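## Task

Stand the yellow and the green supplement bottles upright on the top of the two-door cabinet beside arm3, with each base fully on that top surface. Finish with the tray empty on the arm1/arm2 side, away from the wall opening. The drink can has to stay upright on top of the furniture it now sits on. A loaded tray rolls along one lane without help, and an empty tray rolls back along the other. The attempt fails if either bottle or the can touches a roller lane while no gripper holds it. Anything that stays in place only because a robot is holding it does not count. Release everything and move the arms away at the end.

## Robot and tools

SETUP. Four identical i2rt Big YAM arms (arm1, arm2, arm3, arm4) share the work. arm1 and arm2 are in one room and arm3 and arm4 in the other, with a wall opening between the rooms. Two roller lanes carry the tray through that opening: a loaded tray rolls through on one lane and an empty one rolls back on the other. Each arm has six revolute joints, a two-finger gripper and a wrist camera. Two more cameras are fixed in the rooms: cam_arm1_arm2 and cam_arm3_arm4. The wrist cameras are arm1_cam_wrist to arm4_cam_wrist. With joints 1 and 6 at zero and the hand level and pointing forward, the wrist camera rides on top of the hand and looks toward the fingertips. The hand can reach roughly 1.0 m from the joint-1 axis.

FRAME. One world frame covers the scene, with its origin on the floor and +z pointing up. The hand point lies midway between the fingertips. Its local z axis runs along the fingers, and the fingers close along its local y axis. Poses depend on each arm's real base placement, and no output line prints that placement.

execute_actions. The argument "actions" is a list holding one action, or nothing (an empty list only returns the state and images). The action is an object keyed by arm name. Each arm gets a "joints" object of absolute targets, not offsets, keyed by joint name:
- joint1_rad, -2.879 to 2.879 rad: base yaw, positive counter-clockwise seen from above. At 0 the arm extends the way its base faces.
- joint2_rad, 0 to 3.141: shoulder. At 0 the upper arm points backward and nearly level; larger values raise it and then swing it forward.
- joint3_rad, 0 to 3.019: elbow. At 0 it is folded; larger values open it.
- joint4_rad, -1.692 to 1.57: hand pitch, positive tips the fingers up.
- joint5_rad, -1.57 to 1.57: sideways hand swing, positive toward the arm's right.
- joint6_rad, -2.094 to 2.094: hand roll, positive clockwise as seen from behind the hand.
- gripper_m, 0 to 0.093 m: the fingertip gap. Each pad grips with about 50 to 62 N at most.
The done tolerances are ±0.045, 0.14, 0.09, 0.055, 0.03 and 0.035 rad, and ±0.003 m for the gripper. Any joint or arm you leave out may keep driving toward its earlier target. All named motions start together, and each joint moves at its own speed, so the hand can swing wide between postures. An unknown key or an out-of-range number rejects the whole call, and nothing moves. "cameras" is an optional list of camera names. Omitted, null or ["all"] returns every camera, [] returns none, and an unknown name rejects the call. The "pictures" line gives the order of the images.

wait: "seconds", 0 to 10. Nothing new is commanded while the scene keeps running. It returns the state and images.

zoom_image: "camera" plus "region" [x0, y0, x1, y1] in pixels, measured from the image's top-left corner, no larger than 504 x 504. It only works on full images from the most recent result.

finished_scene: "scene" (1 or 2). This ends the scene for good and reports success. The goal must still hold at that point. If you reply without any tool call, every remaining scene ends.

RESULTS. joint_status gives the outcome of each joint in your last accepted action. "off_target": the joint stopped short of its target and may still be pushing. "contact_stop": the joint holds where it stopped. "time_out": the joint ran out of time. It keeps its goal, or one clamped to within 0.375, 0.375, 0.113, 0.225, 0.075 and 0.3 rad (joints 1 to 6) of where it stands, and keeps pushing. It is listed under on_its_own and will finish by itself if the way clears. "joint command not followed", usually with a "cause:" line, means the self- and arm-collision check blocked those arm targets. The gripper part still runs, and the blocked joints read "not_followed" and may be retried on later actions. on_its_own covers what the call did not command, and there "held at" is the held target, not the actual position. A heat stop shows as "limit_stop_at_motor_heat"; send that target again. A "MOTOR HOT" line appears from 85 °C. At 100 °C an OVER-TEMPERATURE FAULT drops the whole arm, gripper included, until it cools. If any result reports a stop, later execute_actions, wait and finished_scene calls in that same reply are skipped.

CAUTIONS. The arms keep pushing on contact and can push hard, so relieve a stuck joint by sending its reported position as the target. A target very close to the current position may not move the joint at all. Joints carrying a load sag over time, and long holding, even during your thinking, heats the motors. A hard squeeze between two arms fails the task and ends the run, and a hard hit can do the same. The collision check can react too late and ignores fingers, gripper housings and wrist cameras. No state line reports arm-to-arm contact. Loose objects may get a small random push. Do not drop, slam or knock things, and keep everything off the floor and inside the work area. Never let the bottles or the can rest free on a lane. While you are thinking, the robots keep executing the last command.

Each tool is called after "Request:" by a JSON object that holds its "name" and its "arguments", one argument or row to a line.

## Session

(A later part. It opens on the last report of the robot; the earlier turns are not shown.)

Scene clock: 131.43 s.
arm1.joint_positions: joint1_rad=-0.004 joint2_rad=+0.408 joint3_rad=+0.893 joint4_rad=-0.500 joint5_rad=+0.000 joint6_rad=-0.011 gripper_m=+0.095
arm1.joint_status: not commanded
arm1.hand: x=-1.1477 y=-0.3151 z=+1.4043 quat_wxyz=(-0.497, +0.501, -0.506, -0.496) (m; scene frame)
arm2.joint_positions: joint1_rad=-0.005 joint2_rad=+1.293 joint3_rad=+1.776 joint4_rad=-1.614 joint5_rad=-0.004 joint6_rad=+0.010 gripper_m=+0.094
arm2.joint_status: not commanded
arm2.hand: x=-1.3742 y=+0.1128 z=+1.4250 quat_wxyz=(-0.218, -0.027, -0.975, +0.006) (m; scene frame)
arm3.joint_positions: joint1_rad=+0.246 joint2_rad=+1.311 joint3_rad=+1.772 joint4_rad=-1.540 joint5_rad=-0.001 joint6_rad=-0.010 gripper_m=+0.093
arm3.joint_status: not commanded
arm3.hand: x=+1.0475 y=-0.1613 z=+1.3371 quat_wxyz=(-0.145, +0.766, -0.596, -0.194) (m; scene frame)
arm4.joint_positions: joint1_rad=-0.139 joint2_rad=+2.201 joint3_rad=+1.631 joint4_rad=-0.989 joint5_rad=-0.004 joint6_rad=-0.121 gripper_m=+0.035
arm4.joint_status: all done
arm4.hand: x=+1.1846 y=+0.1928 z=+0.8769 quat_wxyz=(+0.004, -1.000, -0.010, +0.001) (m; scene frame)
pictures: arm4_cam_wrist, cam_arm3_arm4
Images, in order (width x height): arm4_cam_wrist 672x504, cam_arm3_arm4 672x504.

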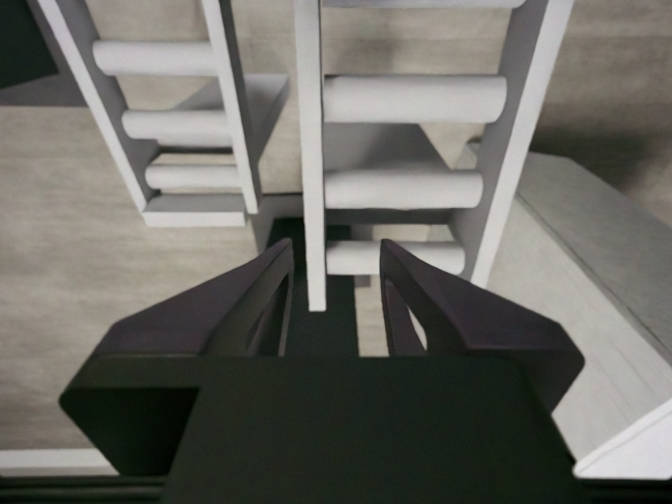

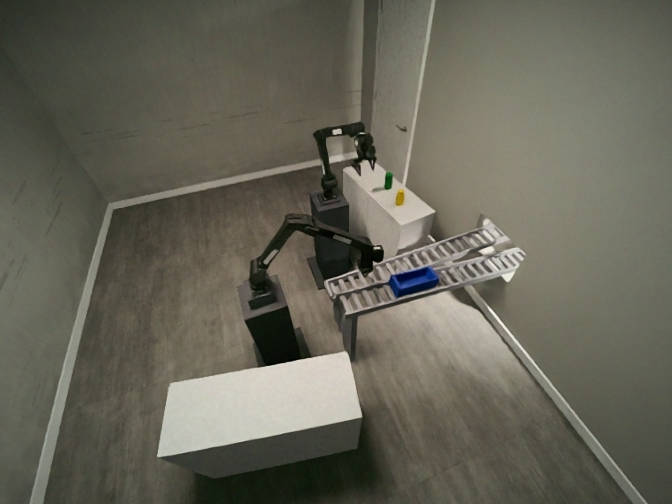

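It rolls. Retreat and watch the other room.

Request:
{"name": "execute_actions", "arguments": {
  "actions": [
    {"arm4":{"joints":{"joint2_rad":1.2,"joint3_rad":1.5,"joint4_rad":-1.2}},"arm3":{"joints":{"joint2_rad":0.9,"joint3_rad":1.5,"joint4_rad":-1.2}},"arm2":{"joints":{"joint2_rad":0.6,"joint3_rad":1.5,"joint4_rad":-1.2}}}
  ],
  "cameras": ["cam_arm3_arm4","cam_arm1_arm2"]
}}

Request:
{"name": "wait", "arguments": {
  "seconds": 5
}}

Scene clock: 133.53 s.
arm1.joint_positions: joint1_rad=-0.004 joint2_rad=+0.408 joint3_rad=+0.893 joint4_rad=-0.500 joint5_rad=+0.000 joint6_rad=-0.011 gripper_m=+0.095
arm1.joint_status: not commanded
arm1.hand: x=-1.1477 y=-0.3151 z=+1.4043 quat_wxyz=(-0.497, +0.501, -0.506, -0.496) (m; scene frame)
arm2.joint_positions: joint1_rad=-0.005 joint2_rad=+0.604 joint3_rad=+1.494 joint4_rad=-1.226 joint5_rad=-0.004 joint6_rad=+0.010 gripper_m=+0.094
arm2.joint_status: all done
arm2.hand: x=-1.5788 y=+0.1236 z=+1.5735 quat_wxyz=(-0.579, -0.021, -0.815, +0.012) (m; scene frame)
arm3.joint_positions: joint1_rad=+0.246 joint2_rad=+0.896 joint3_rad=+1.502 joint4_rad=-1.219 joint5_rad=-0.001 joint6_rad=-0.010 gripper_m=+0.093
arm3.joint_status: all done
arm3.hand: x=+1.0711 y=-0.2532 z=+1.4149 quat_wxyz=(-0.280, +0.700, -0.547, -0.364) (m; scene frame)
arm4.joint_positions: joint1_rad=-0.139 joint2_rad=+1.188 joint3_rad=+1.485 joint4_rad=-1.189 joint5_rad=-0.004 joint6_rad=-0.121 gripper_m=+0.035
arm4.joint_status: all done
arm4.hand: x=+1.3402 y=+0.1711 z=+1.3615 quat_wxyz=(+0.040, -0.944, -0.013, +0.326) (m; scene frame)
pictures: cam_arm1_arm2, cam_arm3_arm4
Images, in order (width x height): cam_arm1_arm2 672x504, cam_arm3_arm4 672x504.

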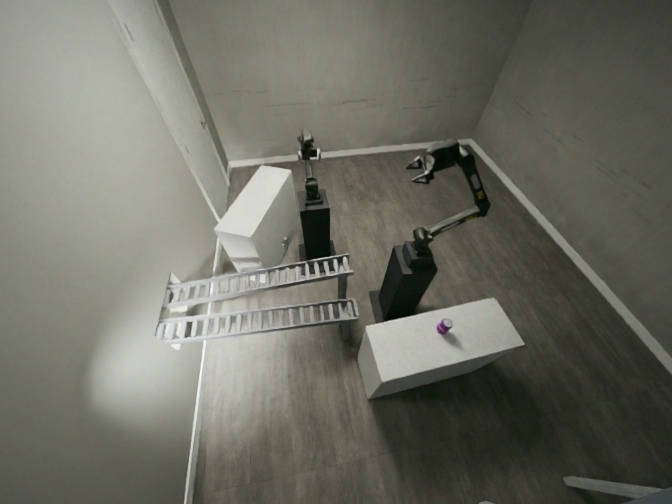

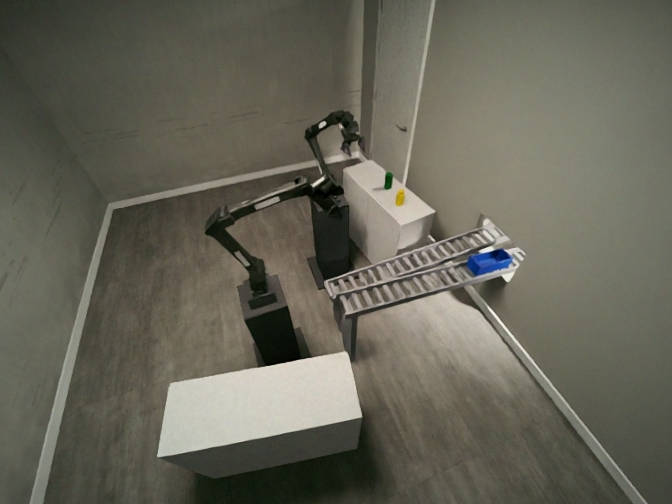

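Scene clock: 138.53 s.
arm1.joint_positions: joint1_rad=-0.004 joint2_rad=+0.408 joint3_rad=+0.893 joint4_rad=-0.500 joint5_rad=+0.000 joint6_rad=-0.011 gripper_m=+0.095
arm1.joint_status: not commanded
arm1.hand: x=-1.1477 y=-0.3151 z=+1.4043 quat_wxyz=(-0.497, +0.501, -0.506, -0.496) (m; scene frame)
arm2.joint_positions: joint1_rad=-0.005 joint2_rad=+0.604 joint3_rad=+1.494 joint4_rad=-1.226 joint5_rad=-0.004 joint6_rad=+0.010 gripper_m=+0.094
arm2.joint_status: all done
arm2.hand: x=-1.5788 y=+0.1236 z=+1.5735 quat_wxyz=(-0.579, -0.021, -0.815, +0.012) (m; scene frame)
arm3.joint_positions: joint1_rad=+0.246 joint2_rad=+0.896 joint3_rad=+1.502 joint4_rad=-1.219 joint5_rad=-0.001 joint6_rad=-0.010 gripper_m=+0.093
arm3.joint_status: all done
arm3.hand: x=+1.0711 y=-0.2532 z=+1.4149 quat_wxyz=(-0.280, +0.700, -0.547, -0.364) (m; scene frame)
arm4.joint_positions: joint1_rad=-0.139 joint2_rad=+1.188 joint3_rad=+1.485 joint4_rad=-1.189 joint5_rad=-0.004 joint6_rad=-0.121 gripper_m=+0.035
arm4.joint_status: all done
arm4.hand: x=+1.3402 y=+0.1711 z=+1.3615 quat_wxyz=(+0.040, -0.944, -0.013, +0.326) (m; scene frame)
wait: 5.00 s; at rest by 0.27 s
pictures: arm1_cam_wrist, arm2_cam_wrist, arm3_cam_wrist, arm4_cam_wrist, cam_arm1_arm2, cam_arm3_arm4
Images, in order (width x height): arm1_cam_wrist 672x504, arm2_cam_wrist 672x504, arm3_cam_wrist 672x504, arm4_cam_wrist 672x504, cam_arm1_arm2 672x504, cam_arm3_arm4 672x504.

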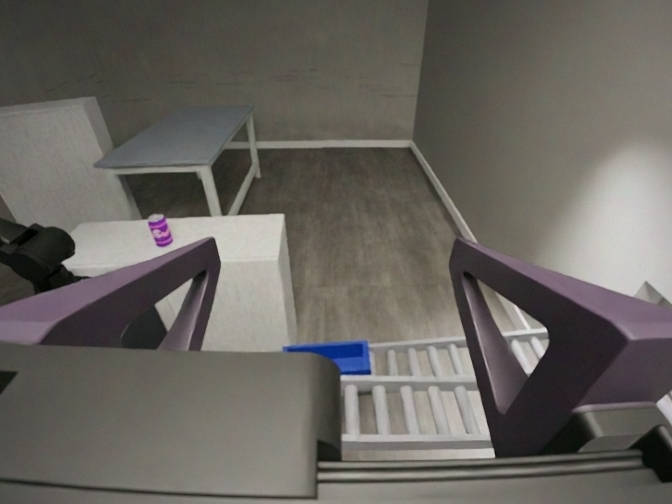

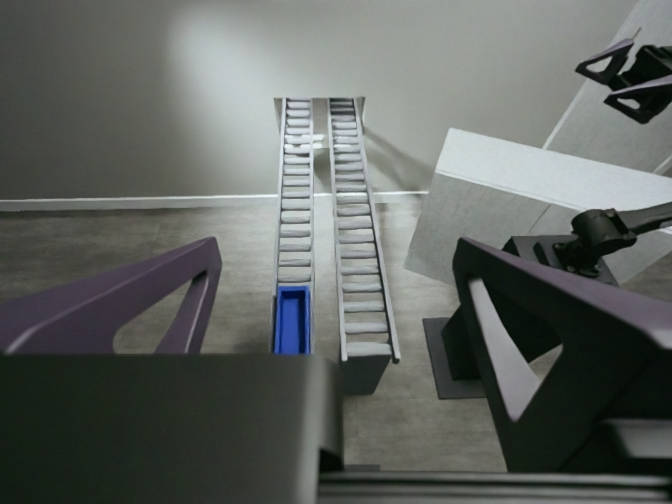

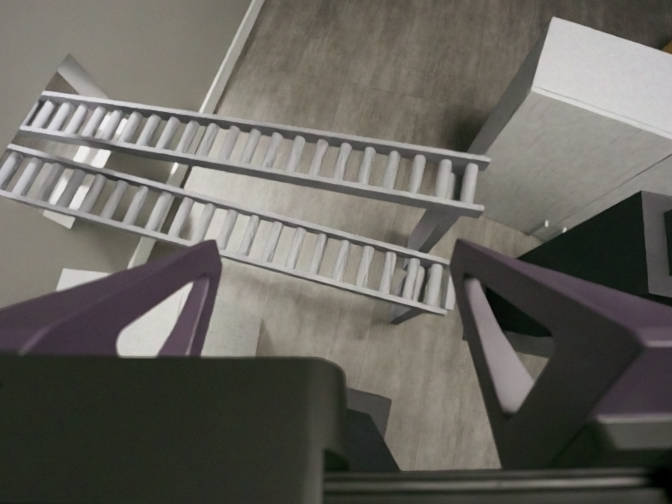

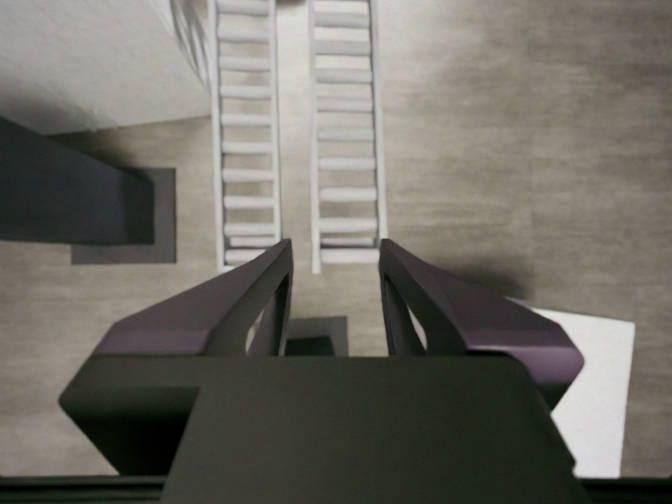

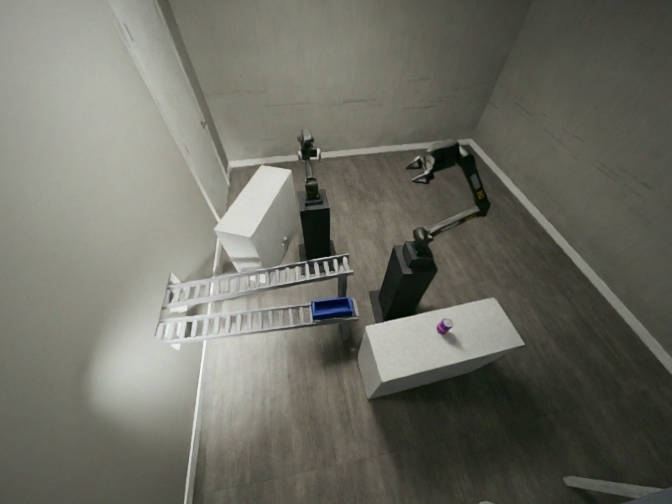

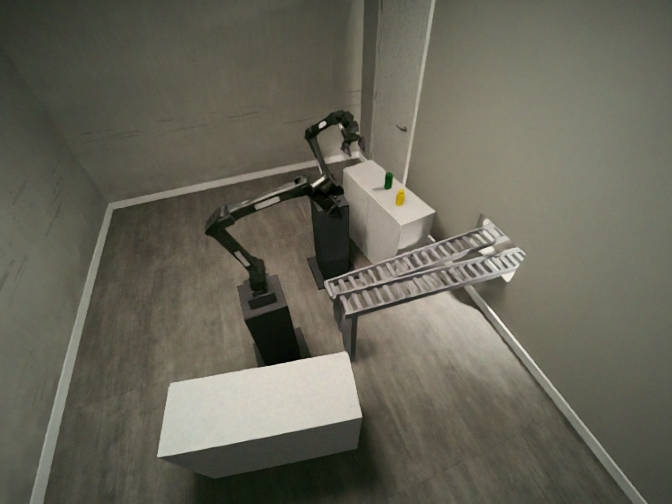

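Request:
{"name": "finished_scene", "arguments": {
  "scene": 1
}}

The scene is finished: the task was done.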